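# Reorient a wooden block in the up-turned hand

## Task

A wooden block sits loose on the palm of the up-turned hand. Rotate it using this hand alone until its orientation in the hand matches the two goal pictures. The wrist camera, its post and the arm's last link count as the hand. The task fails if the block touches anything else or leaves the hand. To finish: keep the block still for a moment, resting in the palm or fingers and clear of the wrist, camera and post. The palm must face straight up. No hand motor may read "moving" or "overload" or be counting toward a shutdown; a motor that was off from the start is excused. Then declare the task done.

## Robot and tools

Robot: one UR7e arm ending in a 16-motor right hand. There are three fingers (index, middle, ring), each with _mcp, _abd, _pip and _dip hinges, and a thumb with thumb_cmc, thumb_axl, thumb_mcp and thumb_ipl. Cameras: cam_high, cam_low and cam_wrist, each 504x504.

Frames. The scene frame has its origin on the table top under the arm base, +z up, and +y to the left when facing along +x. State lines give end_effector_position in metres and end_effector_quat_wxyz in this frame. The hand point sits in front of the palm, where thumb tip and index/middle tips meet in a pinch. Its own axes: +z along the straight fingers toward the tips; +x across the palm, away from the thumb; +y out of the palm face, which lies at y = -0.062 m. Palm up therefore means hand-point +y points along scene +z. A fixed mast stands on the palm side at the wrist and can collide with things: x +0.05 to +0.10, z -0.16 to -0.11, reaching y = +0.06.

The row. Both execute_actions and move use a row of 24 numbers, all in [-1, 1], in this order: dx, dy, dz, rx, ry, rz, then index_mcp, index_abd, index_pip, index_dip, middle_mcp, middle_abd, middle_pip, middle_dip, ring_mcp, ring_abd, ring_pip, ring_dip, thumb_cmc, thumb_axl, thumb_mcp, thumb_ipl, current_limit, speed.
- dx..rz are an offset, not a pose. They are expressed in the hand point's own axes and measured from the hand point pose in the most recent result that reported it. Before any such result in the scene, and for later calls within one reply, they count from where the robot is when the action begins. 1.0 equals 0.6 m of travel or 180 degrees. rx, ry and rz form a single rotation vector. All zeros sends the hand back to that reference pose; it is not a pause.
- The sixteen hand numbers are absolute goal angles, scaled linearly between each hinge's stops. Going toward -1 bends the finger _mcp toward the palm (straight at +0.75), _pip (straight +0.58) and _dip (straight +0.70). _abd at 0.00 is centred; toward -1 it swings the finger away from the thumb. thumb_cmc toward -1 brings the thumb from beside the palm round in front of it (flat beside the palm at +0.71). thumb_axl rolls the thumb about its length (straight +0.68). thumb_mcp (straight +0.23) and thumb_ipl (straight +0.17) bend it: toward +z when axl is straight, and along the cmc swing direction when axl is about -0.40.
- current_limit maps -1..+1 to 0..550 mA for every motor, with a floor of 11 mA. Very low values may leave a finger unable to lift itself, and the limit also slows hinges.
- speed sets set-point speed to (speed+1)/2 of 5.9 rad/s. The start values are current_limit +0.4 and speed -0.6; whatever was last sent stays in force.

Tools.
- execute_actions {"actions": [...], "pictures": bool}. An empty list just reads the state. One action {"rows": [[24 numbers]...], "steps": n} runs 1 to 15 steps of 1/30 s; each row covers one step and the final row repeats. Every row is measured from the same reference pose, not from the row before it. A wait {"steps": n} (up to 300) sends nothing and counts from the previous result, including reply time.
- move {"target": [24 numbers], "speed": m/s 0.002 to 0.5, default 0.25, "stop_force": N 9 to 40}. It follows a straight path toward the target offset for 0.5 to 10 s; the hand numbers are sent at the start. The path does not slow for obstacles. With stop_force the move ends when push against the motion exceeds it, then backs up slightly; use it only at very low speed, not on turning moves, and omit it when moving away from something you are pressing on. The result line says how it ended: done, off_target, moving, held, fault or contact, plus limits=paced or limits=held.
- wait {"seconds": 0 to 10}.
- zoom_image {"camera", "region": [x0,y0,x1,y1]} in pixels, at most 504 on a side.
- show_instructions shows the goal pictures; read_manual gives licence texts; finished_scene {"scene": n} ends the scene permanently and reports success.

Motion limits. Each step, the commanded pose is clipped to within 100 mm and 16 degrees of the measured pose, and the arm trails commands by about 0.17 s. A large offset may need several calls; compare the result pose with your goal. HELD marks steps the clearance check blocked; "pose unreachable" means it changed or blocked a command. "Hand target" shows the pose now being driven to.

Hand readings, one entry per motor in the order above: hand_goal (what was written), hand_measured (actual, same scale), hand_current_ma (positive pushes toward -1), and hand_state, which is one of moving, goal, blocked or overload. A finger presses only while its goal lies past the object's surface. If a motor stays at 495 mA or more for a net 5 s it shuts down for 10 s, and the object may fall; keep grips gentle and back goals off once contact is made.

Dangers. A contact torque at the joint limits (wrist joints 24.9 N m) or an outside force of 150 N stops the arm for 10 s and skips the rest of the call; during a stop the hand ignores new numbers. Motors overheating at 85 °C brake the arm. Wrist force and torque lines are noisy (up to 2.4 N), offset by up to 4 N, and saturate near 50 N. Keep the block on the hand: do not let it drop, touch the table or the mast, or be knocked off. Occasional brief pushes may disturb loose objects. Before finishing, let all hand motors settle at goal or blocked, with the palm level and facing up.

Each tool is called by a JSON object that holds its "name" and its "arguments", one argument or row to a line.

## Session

{"name": "show_instructions", "arguments": {

}}

{"name": "execute_actions", "arguments": {
  "actions": []
}}

Reference images for this scene: goal picture from the wrist camera place, goal picture looking into the palm.

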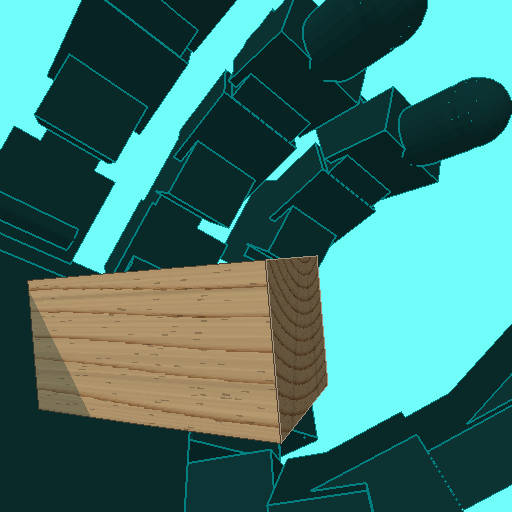

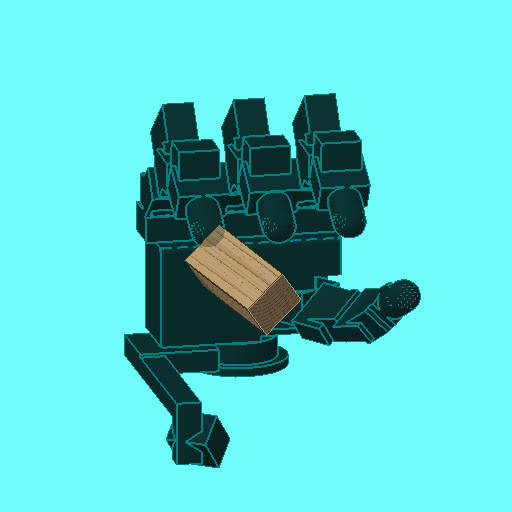

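Scene clock: 0.00 s of 4800.00 s.
end_effector_position=(+0.6158, +0.0446, +0.5061) hand_goal=(+0.046, +0.000, -0.008, +0.280, +0.046, +0.000, -0.008, +0.280, +0.046, +0.000, -0.008, +0.280, -0.104, +0.266, +0.032, -0.018) hand_measured=(+0.060, +0.000, -0.006, +0.282, +0.064, +0.000, -0.006, +0.282, +0.062, +0.000, -0.006, +0.282, -0.092, +0.270, +0.034, -0.016) hand_current_ma=(+82, +0, +13, +13, +92, +0, +15, +12, +84, +0, +13, +12, +65, +25, +11, +11) hand_state=(goal, goal, goal, goal, goal, goal, goal, goal, goal, goal, goal, goal, goal, goal, goal, goal) hand_current_limit=0.40 hand_speed=-0.60 end_effector_quat_wxyz=(+0.505, +0.475, +0.517, +0.501) end_effector_velocity=(-0.000, +0.000, -0.000) end_effector_angular_velocity=(-0.000, +0.000, +0.001)
Joint positions: [-0.159 -1.168  2.198 -4.185 -1.324 -0.042]
Joint velocities: [ 0.001  0.     0.    -0.     0.    -0.   ]
Motor temperatures (°C, as the motors report them): [29 28 28 36 35 33]
Wrist force (N, on the end effector, along its own x y z axes, offset not removed): no reading
Wrist torque (N m, same axes, about the end effector's origin, offset not removed): no reading
Hand target: +0.616, +0.045, +0.506; +0.505, +0.475, +0.517, +0.501

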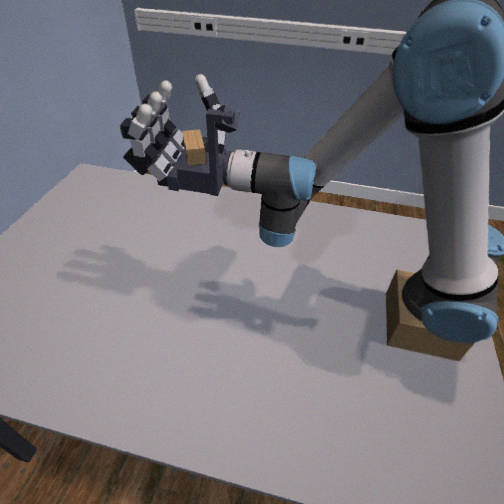

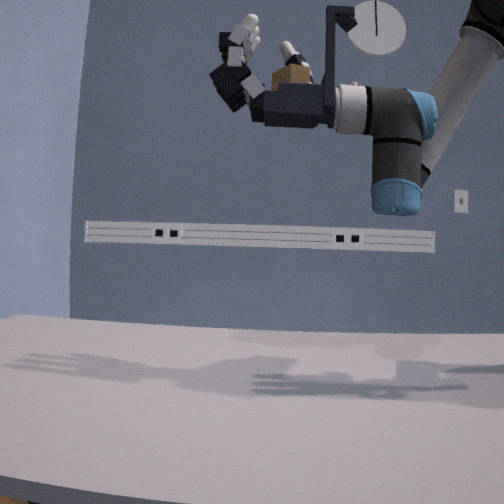

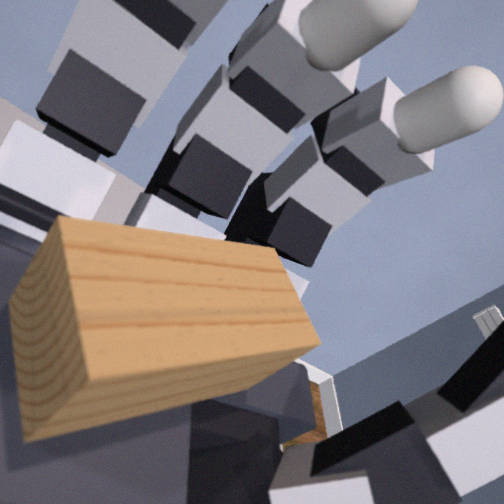

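{"name": "move", "arguments": {
  "target": [0,0,0,0,0,0,0.5,0,0,0.28,0.3,0,0,0.28,-0.2,0.4,-1,0.12,0.42,0.44,0.15,-1,0.4,-0.6]
}}

{"name": "move", "arguments": {
  "target": [0,0,0,0,0,0,0.5,0,0,0.28,0.3,0,0,0.28,-0.22,-0.3,-1,0.1,0.42,0.44,-0.2,-1,0.4,-0.8]
}}

{"name": "zoom_image", "arguments": {
  "camera": "cam_high",
  "region": [100,60,260,210]
}}

Scene clock: 20.57 s of 4800.00 s.
end_effector_position=(+0.6158, +0.0446, +0.5061) hand_goal=(+0.500, +0.000, +0.000, +0.280, +0.300, +0.000, +0.000, +0.280, -0.200, +0.400, -1.000, +0.120, +0.420, +0.440, +0.150, -1.000) hand_measured=(+0.508, +0.000, +0.000, +0.282, +0.308, +0.000, -0.002, +0.282, -0.196, +0.398, -1.000, +0.122, +0.428, +0.440, +0.148, -0.998) hand_current_ma=(+43, +0, -4, +13, +39, +0, -9, +12, +25, -11, +1, +11, +38, -2, -8, +9) hand_state=(goal, goal, goal, goal, goal, goal, goal, goal, goal, goal, goal, goal, goal, goal, goal, goal) hand_current_limit=0.40 hand_speed=-0.60 end_effector_quat_wxyz=(+0.505, +0.475, +0.517, +0.501) end_effector_velocity=(-0.000, -0.000, -0.000) end_effector_angular_velocity=(+0.000, +0.000, -0.000)
Joint positions: [-0.159 -1.168  2.198 -4.185 -1.324 -0.042]
Joint velocities: [-0.    -0.     0.002 -0.001 -0.    -0.   ]
Motor temperatures (°C, as the motors report them): [29 28 28 36 35 33]
Wrist force (N, on the end effector, along its own x y z axes, offset not removed): [-0.9 -2.9 -0.8]
Wrist torque (N m, same axes, about the end effector's origin, offset not removed): [-0.36 -0.07 0.03]
Hand target: +0.616, +0.045, +0.506; +0.505, +0.475, +0.517, +0.501
Off the commanded pose: 0.000 m, 0 deg.
After step 90, 15.93 s passed at rest.
move: done

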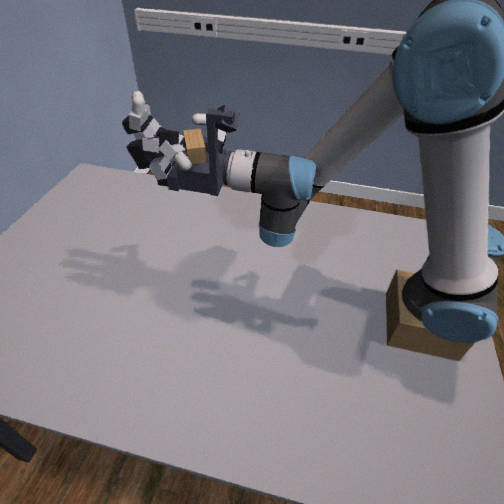

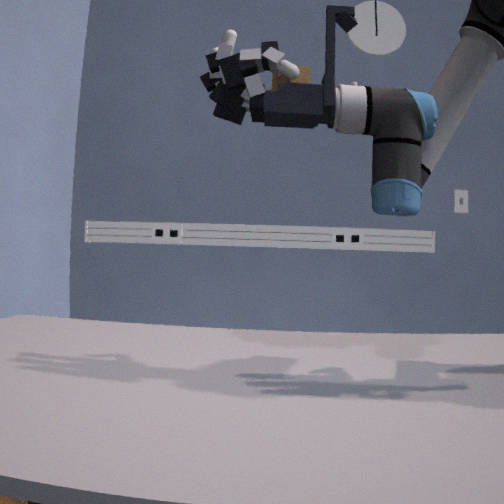

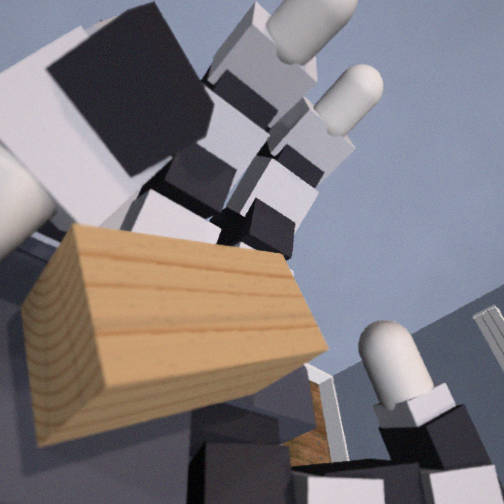

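Scene clock: 22.10 s of 4800.00 s.
end_effector_position=(+0.6158, +0.0446, +0.5061) hand_goal=(+0.500, +0.000, +0.000, +0.280, +0.300, +0.000, +0.000, +0.280, -0.220, -0.300, -1.000, +0.100, +0.420, +0.440, -0.200, -1.000) hand_measured=(+0.508, +0.000, +0.000, +0.282, +0.308, +0.000, -0.002, +0.282, -0.216, -0.296, -1.000, +0.102, +0.428, +0.440, -0.198, -0.998) hand_current_ma=(+43, +0, -4, +13, +39, +0, -9, +12, +18, +20, +1, +11, +38, +6, +9, +8) hand_state=(goal, goal, goal, goal, goal, goal, goal, goal, goal, goal, goal, goal, goal, goal, goal, goal) hand_current_limit=0.40 hand_speed=-0.80 end_effector_quat_wxyz=(+0.505, +0.475, +0.517, +0.501) end_effector_velocity=(-0.000, -0.000, -0.000) end_effector_angular_velocity=(-0.000, +0.001, -0.001)
Joint positions: [-0.159 -1.168  2.198 -4.185 -1.324 -0.042]
Joint velocities: [-0.001 -0.     0.001 -0.     0.    -0.001]
Motor temperatures (°C, as the motors report them): [29 28 28 36 35 33]
Wrist force (N, on the end effector, along its own x y z axes, offset not removed): [-3.2 -1.5 -0.6]
Wrist torque (N m, same axes, about the end effector's origin, offset not removed): [-0.25 0.23 -0.09]
Hand target: +0.616, +0.045, +0.506; +0.505, +0.475, +0.517, +0.501
Off the commanded pose: 0.000 m, 0 deg.
move: done

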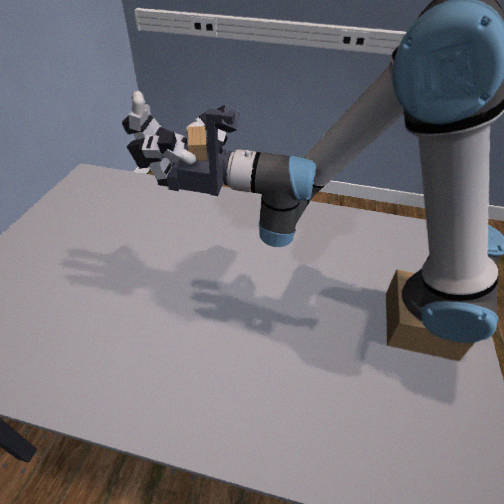

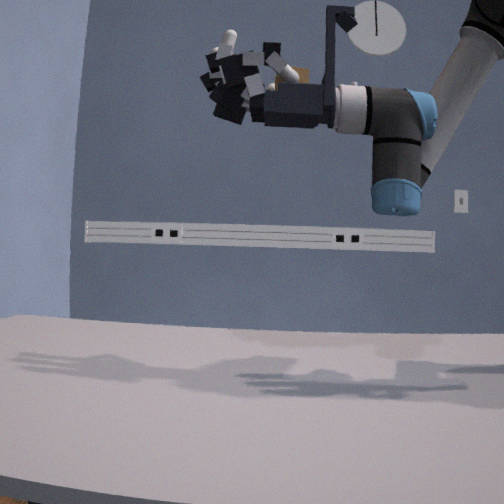

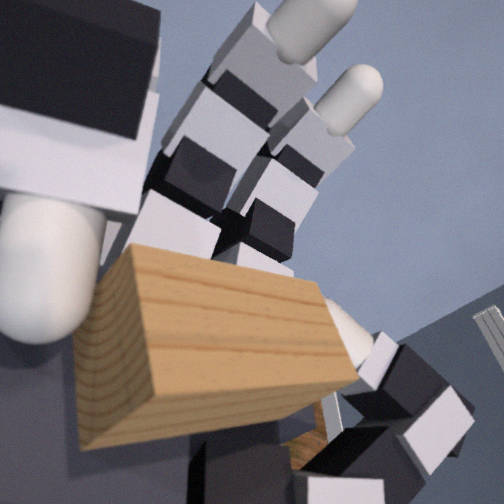

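Region (100, 60, 260, 210) of cam_high's 504x504 image, scaled by 3.150, with more detail than that image has; it fills the top 472 rows of this view, and the rest is white.

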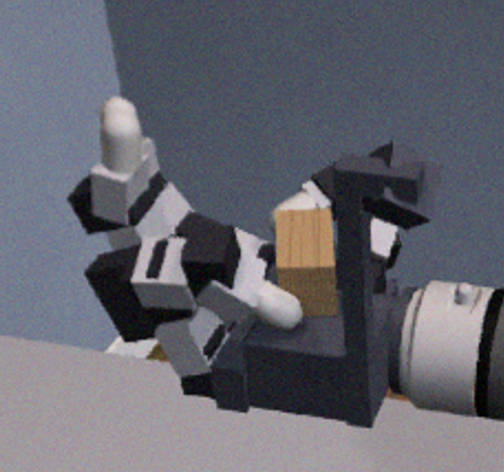

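{"name": "move", "arguments": {
  "target": [0,0,0,0,0,0,0.5,0,0,0.28,0.3,0,0,0.28,-0.22,-0.3,-1,0.1,0.45,0.5,0.1,-1,0.4,-0.6]
}}

{"name": "move", "arguments": {
  "target": [0,0,0,0,0,0,0.5,0,0,0.28,0.3,0,0,0.28,-0.22,-0.3,-1,0.1,0.73,0.68,0.07,-1,0.4,-0.6]
}}

{"name": "move", "arguments": {
  "target": [0,0,0,0,0,0,0.5,0,0,0.28,0.3,0,0,0.28,-0.24,-0.65,-1,0.1,0.73,0.68,-0.12,-1,0.4,-0.8]
}}

Scene clock: 29.60 s of 4800.00 s.
end_effector_position=(+0.6158, +0.0446, +0.5061) hand_goal=(+0.500, +0.000, +0.000, +0.280, +0.300, +0.000, +0.000, +0.280, -0.220, -0.300, -1.000, +0.100, +0.450, +0.500, +0.100, -1.000) hand_measured=(+0.508, +0.000, +0.000, +0.282, +0.308, +0.000, -0.002, +0.282, -0.216, -0.296, -1.000, +0.102, +0.456, +0.500, +0.098, -0.998) hand_current_ma=(+43, +0, -4, +13, +39, +0, -9, +12, +18, +20, +1, +11, +30, +4, -14, +8) hand_state=(goal, goal, goal, goal, goal, goal, goal, goal, goal, goal, goal, goal, goal, goal, goal, goal) hand_current_limit=0.40 hand_speed=-0.60 end_effector_quat_wxyz=(+0.505, +0.475, +0.517, +0.501) end_effector_velocity=(+0.000, +0.001, -0.001) end_effector_angular_velocity=(+0.000, +0.002, +0.001)
Joint positions: [-0.159 -1.168  2.198 -4.185 -1.324 -0.042]
Joint velocities: [ 0.001  0.001  0.001  0.    -0.    -0.   ]
Motor temperatures (°C, as the motors report them): [29 28 28 36 35 33]
Wrist force (N, on the end effector, along its own x y z axes, offset not removed): [-2.0 -0.4 -2.5]
Wrist torque (N m, same axes, about the end effector's origin, offset not removed): [0.12 0.19 0.02]
Hand target: +0.616, +0.045, +0.506; +0.505, +0.475, +0.517, +0.501
Off the commanded pose: 0.000 m, 0 deg.
After step 90, 3.80 s passed at rest.
move: done

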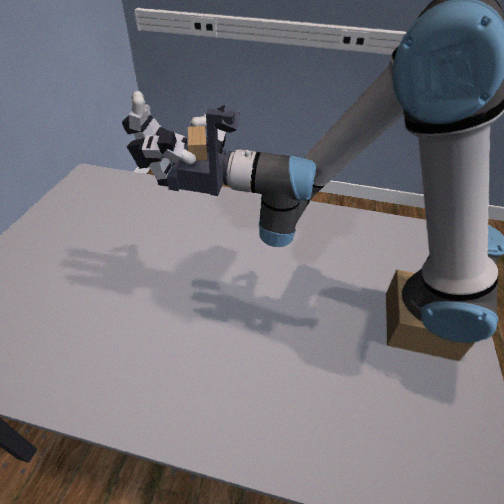

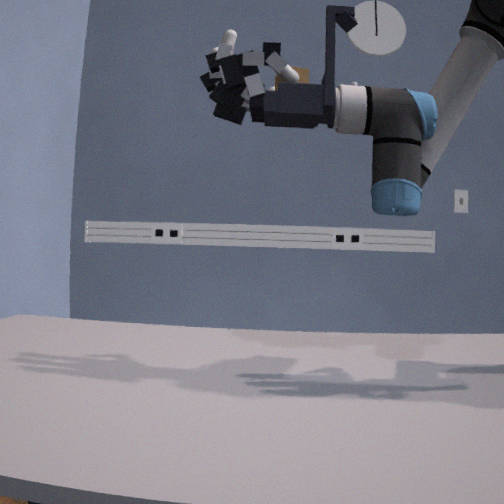

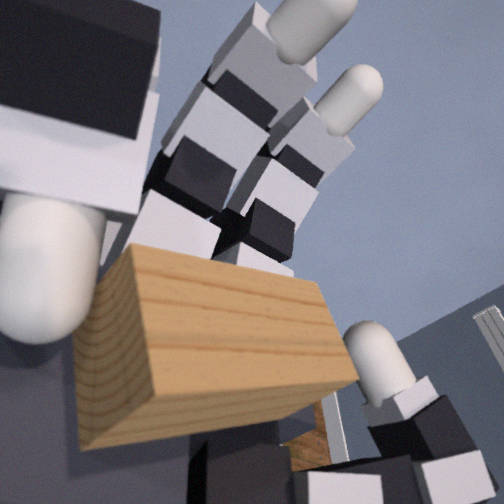

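Scene clock: 30.17 s of 4800.00 s.
end_effector_position=(+0.6158, +0.0446, +0.5061) hand_goal=(+0.500, +0.000, +0.000, +0.280, +0.300, +0.000, +0.000, +0.280, -0.220, -0.300, -1.000, +0.100, +0.730, +0.680, +0.070, -1.000) hand_measured=(+0.508, +0.000, +0.000, +0.282, +0.308, +0.000, -0.002, +0.282, -0.216, -0.296, -1.000, +0.102, +0.736, +0.680, +0.072, -0.998) hand_current_ma=(+43, +0, -4, +13, +39, +0, -9, +12, +18, +20, +1, +11, +33, +2, +13, +8) hand_state=(goal, goal, goal, goal, goal, goal, goal, goal, goal, goal, goal, goal, goal, goal, goal, goal) hand_current_limit=0.40 hand_speed=-0.60 end_effector_quat_wxyz=(+0.505, +0.475, +0.517, +0.501) end_effector_velocity=(+0.000, -0.000, -0.001) end_effector_angular_velocity=(+0.001, +0.003, -0.001)
Joint positions: [-0.159 -1.168  2.198 -4.185 -1.324 -0.042]
Joint velocities: [-0.001 -0.     0.002  0.002  0.     0.   ]
Motor temperatures (°C, as the motors report them): [29 28 28 36 35 33]
Wrist force (N, on the end effector, along its own x y z axes, offset not removed): [-2.2 0.5 -1.2]
Wrist torque (N m, same axes, about the end effector's origin, offset not removed): [0.06 0.16 0.01]
Hand target: +0.616, +0.045, +0.506; +0.505, +0.475, +0.517, +0.501
Off the commanded pose: 0.000 m, 0 deg.
move: done

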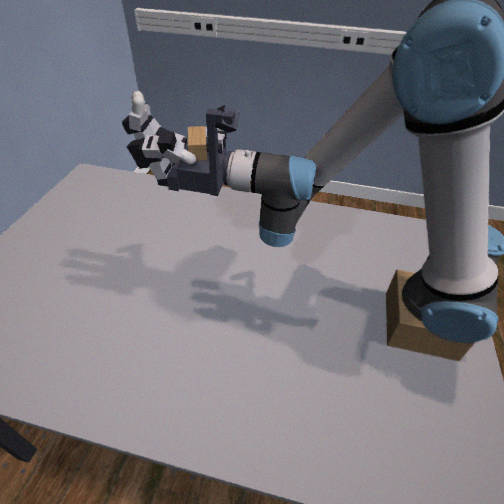

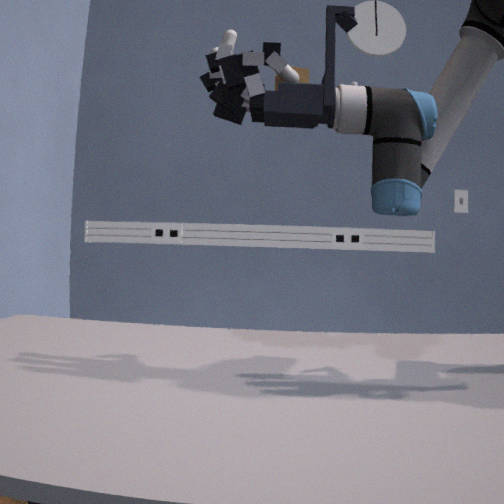

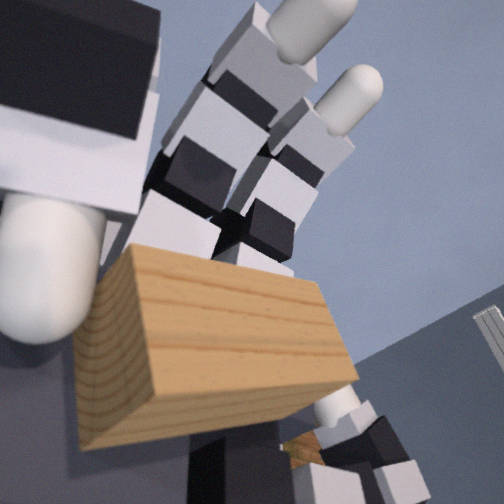

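Scene clock: 31.07 s of 4800.00 s.
end_effector_position=(+0.6158, +0.0446, +0.5061) hand_goal=(+0.500, +0.000, +0.000, +0.280, +0.300, +0.000, +0.000, +0.280, -0.240, -0.650, -1.000, +0.100, +0.730, +0.680, -0.120, -1.000) hand_measured=(+0.508, +0.000, +0.000, +0.282, +0.308, +0.000, -0.002, +0.282, -0.238, -0.646, -1.000, +0.102, +0.736, +0.682, -0.084, -0.996) hand_current_ma=(+43, +0, -4, +13, +39, +0, -9, +12, +15, +18, +1, +11, +33, +8, +235, +26) hand_state=(goal, goal, goal, goal, goal, goal, goal, goal, goal, goal, goal, goal, goal, goal, blocked, goal) hand_current_limit=0.40 hand_speed=-0.80 end_effector_quat_wxyz=(+0.505, +0.475, +0.517, +0.501) end_effector_velocity=(+0.000, +0.000, -0.000) end_effector_angular_velocity=(-0.000, +0.000, +0.001)
Joint positions: [-0.159 -1.168  2.198 -4.185 -1.324 -0.042]
Joint velocities: [ 0.001  0.    -0.     0.     0.    -0.   ]
Motor temperatures (°C, as the motors report them): [29 28 28 36 35 33]
Wrist force (N, on the end effector, along its own x y z axes, offset not removed): [-1.8 -0.6 -0.3]
Wrist torque (N m, same axes, about the end effector's origin, offset not removed): [-0.14 0.09 0.05]
Hand target: +0.616, +0.045, +0.506; +0.505, +0.475, +0.517, +0.501
Off the commanded pose: 0.000 m, 0 deg.
move: done

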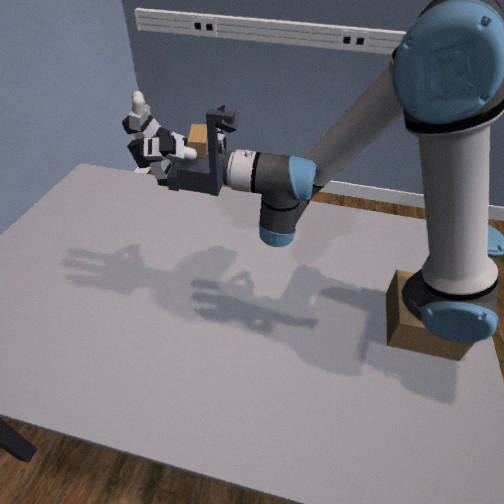

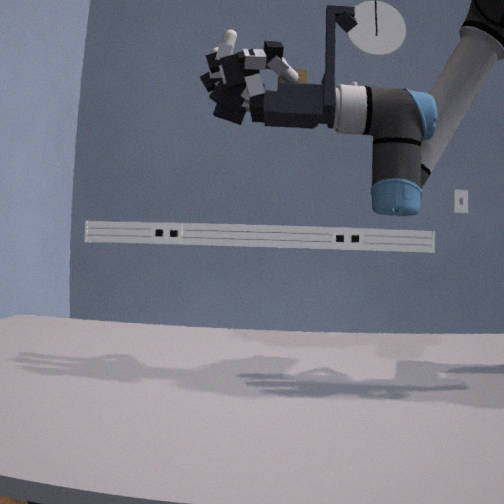

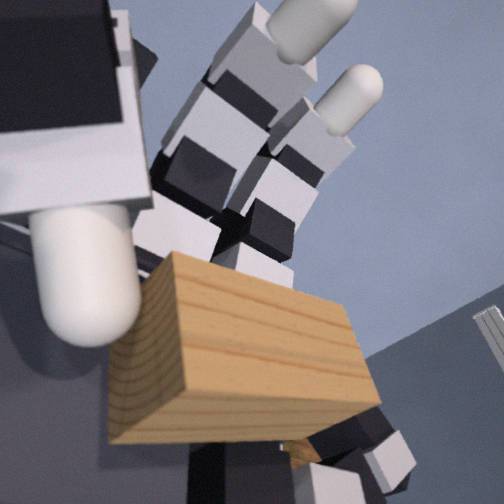

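{"name": "move", "arguments": {
  "target": [0,0,0,0,0,0,0.5,0,0,0.28,0.3,0,0,0.28,-0.27,-0.65,-1,0.1,0.78,0.68,-0.08,0.2,0.4,-0.4]
}}

{"name": "move", "arguments": {
  "target": [0,0,0,0,0,0,0.5,0,0,0.28,0.3,0,0,0.28,-0.3,-1,-1,0.1,0.78,0.68,-0.6,0.2,0.4,-0.75]
}}

{"name": "move", "arguments": {
  "target": [0,0,0,0,0,0,0.5,0,0,0.28,0.3,0,0,0.28,-0.3,-0.9,-1,0.1,0.3,0.68,-0.6,0.2,0.4,-0.85]
}}

{"name": "zoom_image", "arguments": {
  "camera": "cam_high",
  "region": [100,60,260,210]
}}

Scene clock: 40.53 s of 4800.00 s.
end_effector_position=(+0.6158, +0.0446, +0.5061) hand_goal=(+0.500, +0.000, +0.000, +0.280, +0.300, +0.000, +0.000, +0.280, -0.270, -0.650, -1.000, +0.100, +0.780, +0.680, -0.080, +0.200) hand_measured=(+0.508, +0.000, +0.000, +0.282, +0.308, +0.000, -0.002, +0.282, -0.266, -0.648, -1.000, +0.102, +0.788, +0.682, -0.078, +0.198) hand_current_ma=(+43, +0, -4, +13, +39, +0, -9, +12, +18, +13, +1, +11, +46, +9, +16, -14) hand_state=(goal, goal, goal, goal, goal, goal, goal, goal, goal, goal, goal, goal, goal, goal, goal, goal) hand_current_limit=0.40 hand_speed=-0.40 end_effector_quat_wxyz=(+0.505, +0.475, +0.517, +0.501) end_effector_velocity=(-0.000, -0.001, -0.000) end_effector_angular_velocity=(+0.001, +0.001, -0.001)
Joint positions: [-0.159 -1.168  2.198 -4.185 -1.324 -0.042]
Joint velocities: [-0.001 -0.     0.001 -0.    -0.     0.001]
Motor temperatures (°C, as the motors report them): [29 28 28 36 35 33]
Wrist force (N, on the end effector, along its own x y z axes, offset not removed): [-0.9 -0.5 -0.6]
Wrist torque (N m, same axes, about the end effector's origin, offset not removed): [-0.12 -0.08 0.05]
Hand target: +0.616, +0.045, +0.506; +0.505, +0.475, +0.517, +0.501
Off the commanded pose: 0.000 m, 0 deg.
After step 90, 4.67 s passed at rest.
move: done

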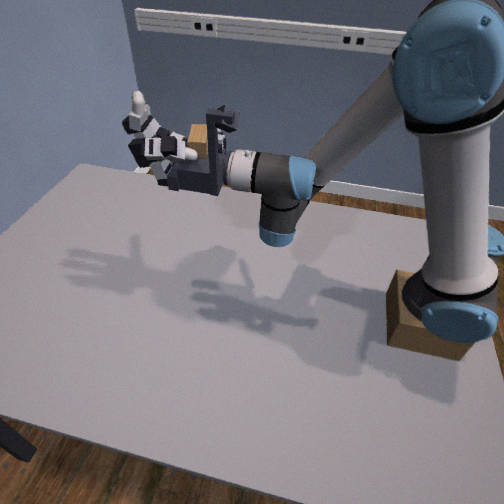

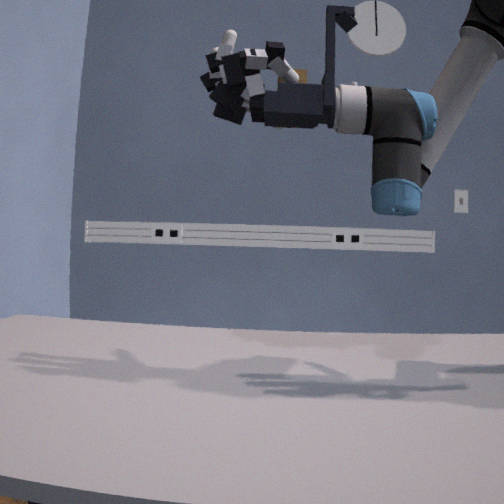

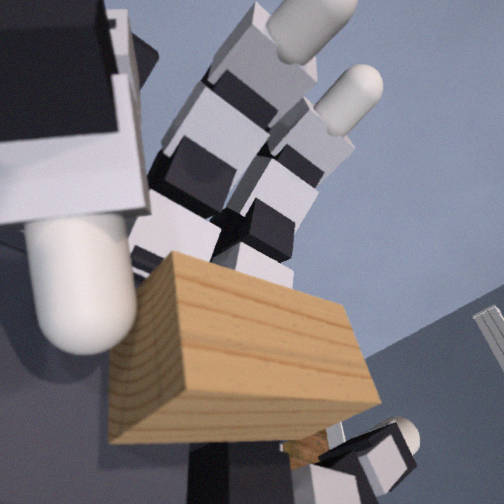

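Scene clock: 41.90 s of 4800.00 s.
end_effector_position=(+0.6158, +0.0446, +0.5061) hand_goal=(+0.500, +0.000, +0.000, +0.280, +0.300, +0.000, +0.000, +0.280, -0.300, -1.000, -1.000, +0.100, +0.780, +0.680, -0.600, +0.200) hand_measured=(+0.508, +0.000, +0.000, +0.282, +0.308, +0.000, -0.002, +0.282, -0.298, -0.996, -1.000, +0.102, +0.788, +0.684, -0.598, +0.198) hand_current_ma=(+43, +0, -4, +13, +39, +0, -9, +12, +11, +16, +1, +11, +46, +23, +17, -13) hand_state=(goal, goal, goal, goal, goal, goal, goal, goal, goal, goal, goal, goal, goal, goal, goal, goal) hand_current_limit=0.40 hand_speed=-0.75 end_effector_quat_wxyz=(+0.505, +0.475, +0.517, +0.501) end_effector_velocity=(+0.000, +0.000, +0.000) end_effector_angular_velocity=(-0.000, -0.001, +0.000)
Joint positions: [-0.159 -1.168  2.198 -4.185 -1.324 -0.042]
Joint velocities: [ 0.    -0.001 -0.001  0.001  0.    -0.   ]
Motor temperatures (°C, as the motors report them): [29 28 28 36 35 33]
Wrist force (N, on the end effector, along its own x y z axes, offset not removed): [-2.2 -1.0 -0.9]
Wrist torque (N m, same axes, about the end effector's origin, offset not removed): [-0.12 0.17 -0.12]
Hand target: +0.616, +0.045, +0.506; +0.505, +0.475, +0.517, +0.501
Off the commanded pose: 0.000 m, 0 deg.
move: done

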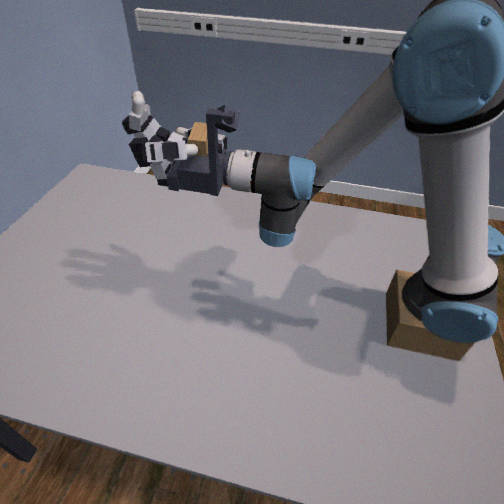

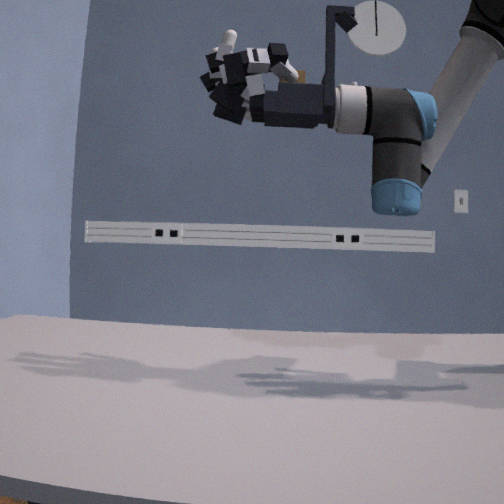

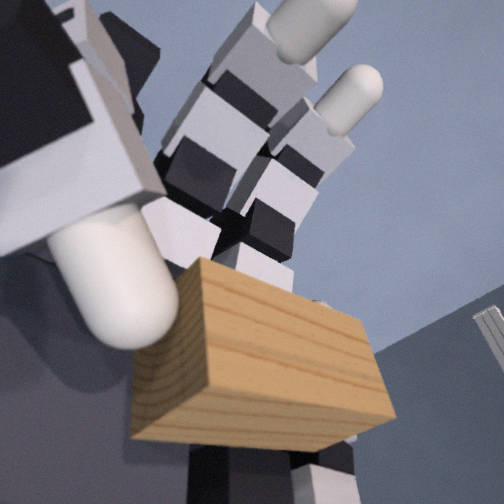

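Scene clock: 43.47 s of 4800.00 s.
end_effector_position=(+0.6158, +0.0446, +0.5061) hand_goal=(+0.500, +0.000, +0.000, +0.280, +0.300, +0.000, +0.000, +0.280, -0.300, -0.900, -1.000, +0.100, +0.300, +0.680, -0.600, +0.200) hand_measured=(+0.508, +0.000, +0.000, +0.282, +0.308, +0.000, -0.002, +0.282, -0.296, -0.894, -0.982, +0.102, +0.342, +0.686, -0.600, +0.198) hand_current_ma=(+43, +0, -4, +13, +39, +0, -9, +12, +17, +22, +86, +12, +230, +37, +4, -13) hand_state=(goal, goal, goal, goal, goal, goal, goal, goal, goal, goal, goal, goal, blocked, goal, goal, goal) hand_current_limit=0.40 hand_speed=-0.85 end_effector_quat_wxyz=(+0.505, +0.475, +0.517, +0.501) end_effector_velocity=(-0.000, -0.000, -0.000) end_effector_angular_velocity=(+0.000, +0.001, -0.000)
Joint positions: [-0.159 -1.168  2.198 -4.185 -1.324 -0.042]
Joint velocities: [-0.    -0.     0.001  0.    -0.    -0.   ]
Motor temperatures (°C, as the motors report them): [29 28 28 36 35 33]
Wrist force (N, on the end effector, along its own x y z axes, offset not removed): [-1.1 -0.8 0.6]
Wrist torque (N m, same axes, about the end effector's origin, offset not removed): [-0.21 -0.06 0.06]
Hand target: +0.616, +0.045, +0.506; +0.505, +0.475, +0.517, +0.501
Off the commanded pose: 0.000 m, 0 deg.
move: done

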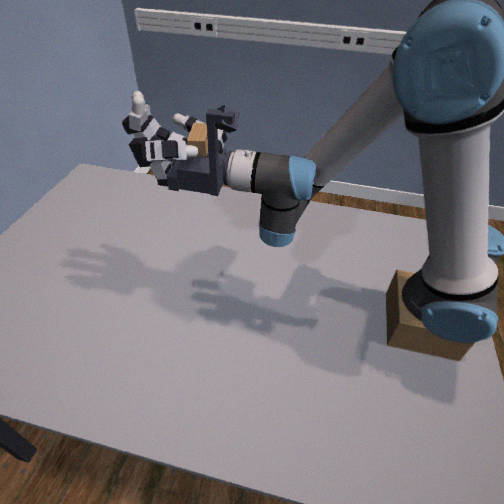

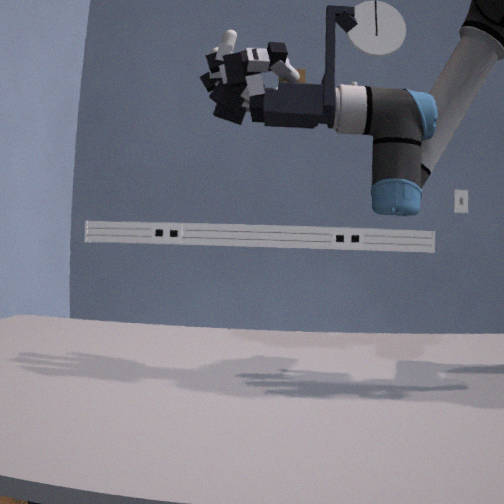

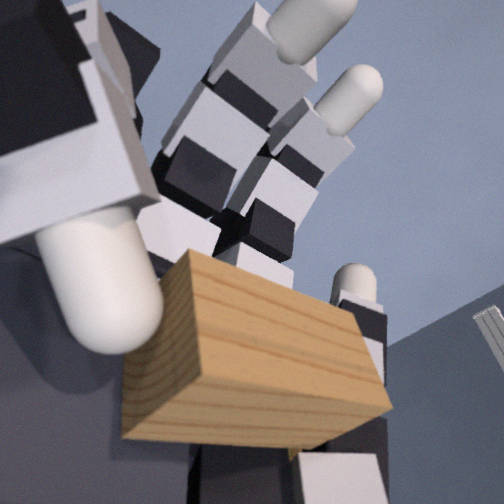

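Region (100, 60, 260, 210) of cam_high's 504x504 image, scaled by 3.150, with more detail than that image has; it fills the top 472 rows of this view, and the rest is white.

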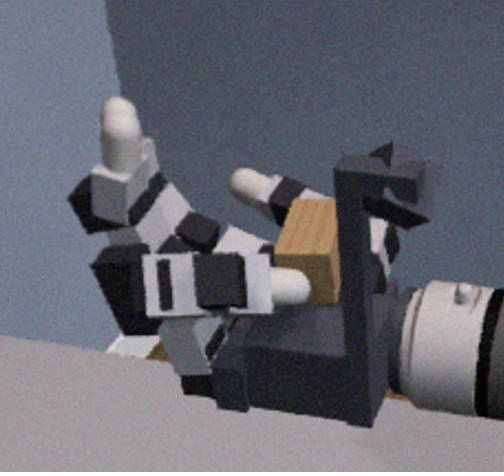

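{"name": "move", "arguments": {
  "target": [0,0,0,0,0,0,0.75,0.3,0,0.28,0.3,0.7,-0.3,0.1,0.6,-0.3,0.3,0.3,0.85,0.68,-0.66,0.3,0.4,-0.5]
}}

{"name": "move", "arguments": {
  "target": [0,0,0,0,0,0,0.75,0.3,0,0.28,0.3,0.8,-1,-0.1,0.6,-0.3,0.3,0.3,0.85,0.68,-0.66,0.3,0.4,-0.5]
}}

{"name": "move", "arguments": {
  "target": [0,0,0,0,0,0,0.75,0.3,0,0.28,-0.12,0.8,-1,-0.1,0.6,-0.3,0.3,0.3,0.85,0.68,-0.66,0.3,0.4,-0.7]
}}

Scene clock: 51.53 s of 4800.00 s.
end_effector_position=(+0.6158, +0.0446, +0.5061) hand_goal=(+0.750, +0.300, +0.000, +0.280, +0.300, +0.700, -0.300, +0.100, +0.600, -0.300, +0.300, +0.300, +0.850, +0.680, -0.660, +0.300) hand_measured=(+0.758, +0.296, +0.000, +0.282, +0.308, +0.698, -0.298, +0.102, +0.610, -0.304, +0.300, +0.298, +0.802, +0.682, -0.636, +0.298) hand_current_ma=(+47, -16, +0, +13, +41, -8, +15, +12, +51, -21, +0, -12, -260, +11, +151, -13) hand_state=(goal, goal, goal, goal, goal, goal, goal, goal, goal, goal, goal, goal, blocked, goal, blocked, goal) hand_current_limit=0.40 hand_speed=-0.50 end_effector_quat_wxyz=(+0.505, +0.475, +0.517, +0.501) end_effector_velocity=(-0.000, -0.000, -0.000) end_effector_angular_velocity=(-0.000, +0.000, -0.000)
Joint positions: [-0.159 -1.168  2.198 -4.185 -1.324 -0.042]
Joint velocities: [-0.     0.001  0.001 -0.001  0.    -0.   ]
Motor temperatures (°C, as the motors report them): [29 28 28 36 35 33]
Wrist force (N, on the end effector, along its own x y z axes, offset not removed): [-2.0 0.6 -1.3]
Wrist torque (N m, same axes, about the end effector's origin, offset not removed): [0.11 0.16 0.08]
Hand target: +0.616, +0.045, +0.506; +0.505, +0.475, +0.517, +0.501
Off the commanded pose: 0.000 m, 0 deg.
After step 90, 3.57 s passed at rest.
move: done

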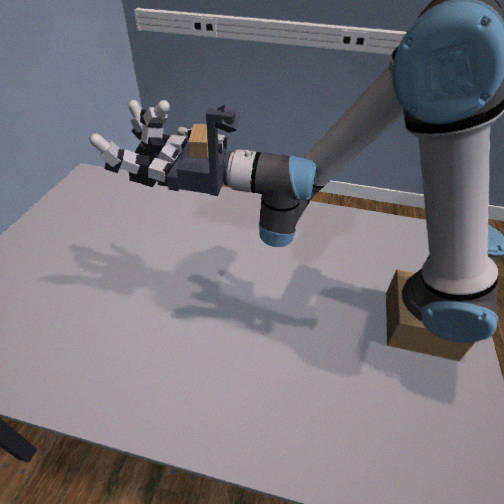

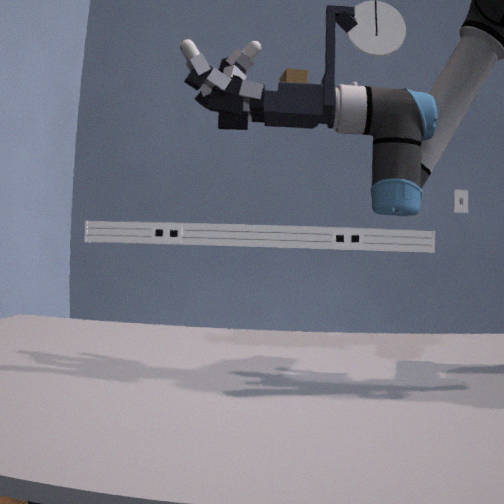

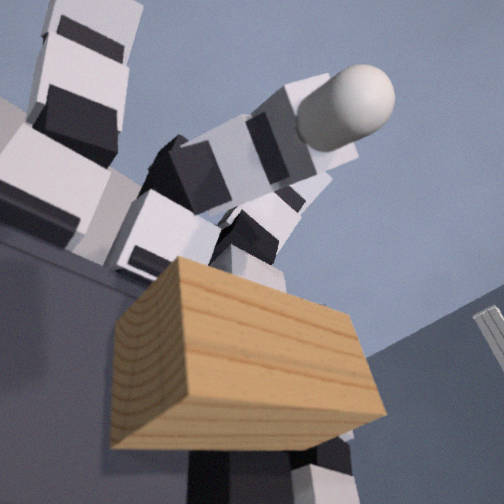

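Scene clock: 52.47 s of 4800.00 s.
end_effector_position=(+0.6158, +0.0446, +0.5061) hand_goal=(+0.750, +0.300, +0.000, +0.280, +0.300, +0.800, -1.000, -0.100, +0.600, -0.300, +0.300, +0.300, +0.850, +0.680, -0.660, +0.300) hand_measured=(+0.758, +0.296, +0.000, +0.282, +0.308, +0.798, -1.000, -0.098, +0.610, -0.304, +0.300, +0.298, +0.802, +0.682, -0.636, +0.298) hand_current_ma=(+47, -16, +0, +13, +41, -9, +4, +11, +51, -21, +0, -12, -260, +11, +151, -13) hand_state=(goal, goal, goal, goal, goal, goal, goal, goal, goal, goal, goal, goal, blocked, goal, blocked, goal) hand_current_limit=0.40 hand_speed=-0.50 end_effector_quat_wxyz=(+0.505, +0.475, +0.517, +0.501) end_effector_velocity=(-0.000, +0.001, -0.000) end_effector_angular_velocity=(-0.001, -0.000, +0.001)
Joint positions: [-0.159 -1.168  2.198 -4.185 -1.324 -0.042]
Joint velocities: [ 0.001  0.     0.001 -0.001  0.    -0.001]
Motor temperatures (°C, as the motors report them): [29 28 28 36 35 33]
Wrist force (N, on the end effector, along its own x y z axes, offset not removed): [-1.0 -1.5 0.0]
Wrist torque (N m, same axes, about the end effector's origin, offset not removed): [-0.21 -0.04 0.06]
Hand target: +0.616, +0.045, +0.506; +0.505, +0.475, +0.517, +0.501
Off the commanded pose: 0.000 m, 0 deg.
move: done

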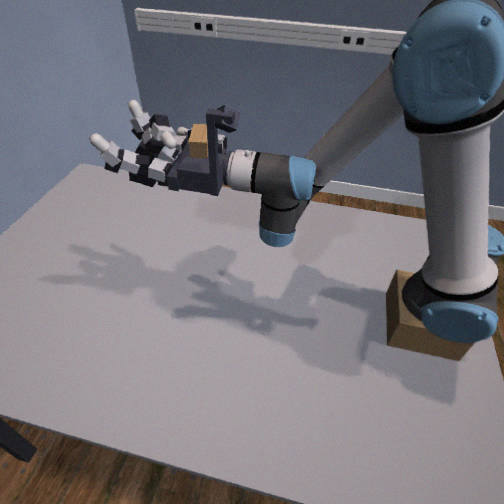

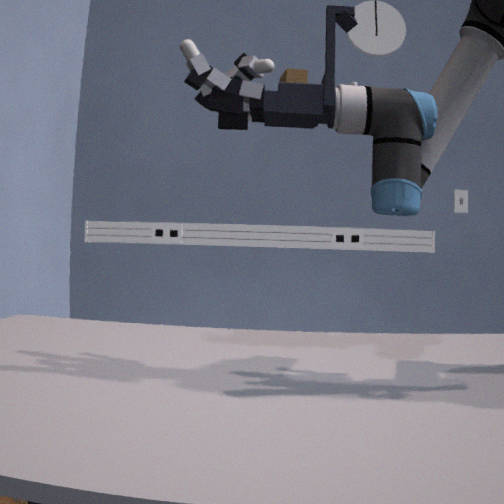

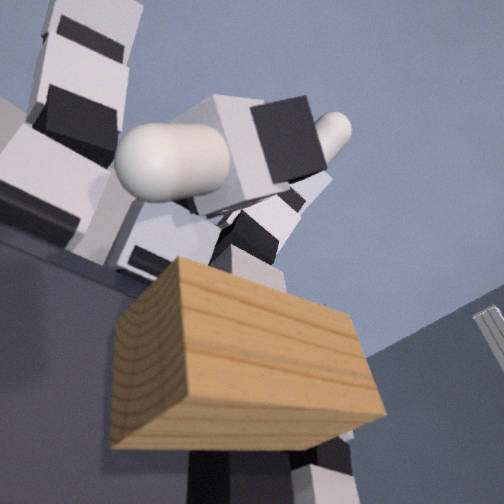

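Scene clock: 53.37 s of 4800.00 s.
end_effector_position=(+0.6158, +0.0446, +0.5061) hand_goal=(+0.750, +0.300, +0.000, +0.280, -0.120, +0.800, -1.000, -0.100, +0.600, -0.300, +0.300, +0.300, +0.850, +0.680, -0.660, +0.300) hand_measured=(+0.758, +0.296, +0.000, +0.282, -0.112, +0.798, -1.000, -0.098, +0.610, -0.304, +0.300, +0.298, +0.802, +0.682, -0.636, +0.298) hand_current_ma=(+47, -16, +0, +13, +39, -9, +3, +11, +51, -21, +0, -12, -260, +11, +151, -13) hand_state=(goal, goal, goal, goal, goal, goal, goal, goal, goal, goal, goal, goal, blocked, goal, blocked, goal) hand_current_limit=0.40 hand_speed=-0.70 end_effector_quat_wxyz=(+0.505, +0.475, +0.517, +0.501) end_effector_velocity=(+0.000, -0.000, -0.000) end_effector_angular_velocity=(-0.000, -0.000, -0.001)
Joint positions: [-0.159 -1.168  2.198 -4.185 -1.324 -0.042]
Joint velocities: [-0.001  0.001 -0.001 -0.    -0.    -0.   ]
Motor temperatures (°C, as the motors report them): [29 28 28 36 35 33]
Wrist force (N, on the end effector, along its own x y z axes, offset not removed): [-0.3 -0.1 -0.6]
Wrist torque (N m, same axes, about the end effector's origin, offset not removed): [0.04 -0.20 0.14]
Hand target: +0.616, +0.045, +0.506; +0.505, +0.475, +0.517, +0.501
Off the commanded pose: 0.000 m, 0 deg.
move: done

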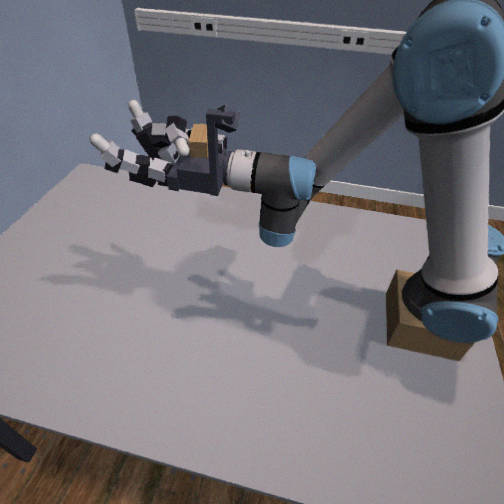

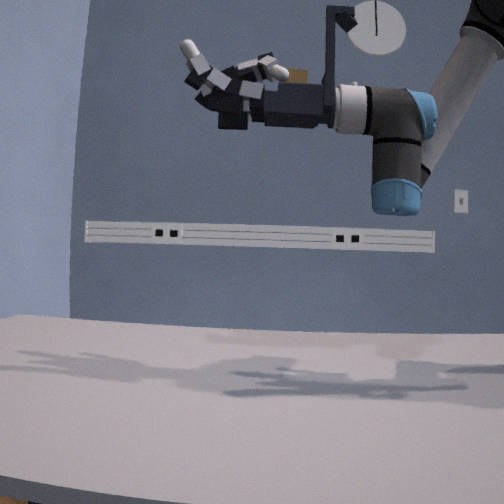

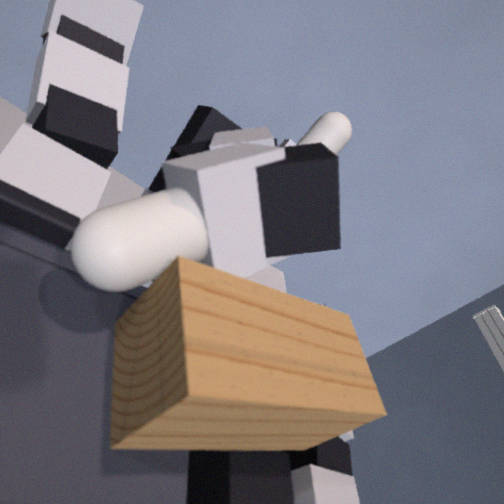

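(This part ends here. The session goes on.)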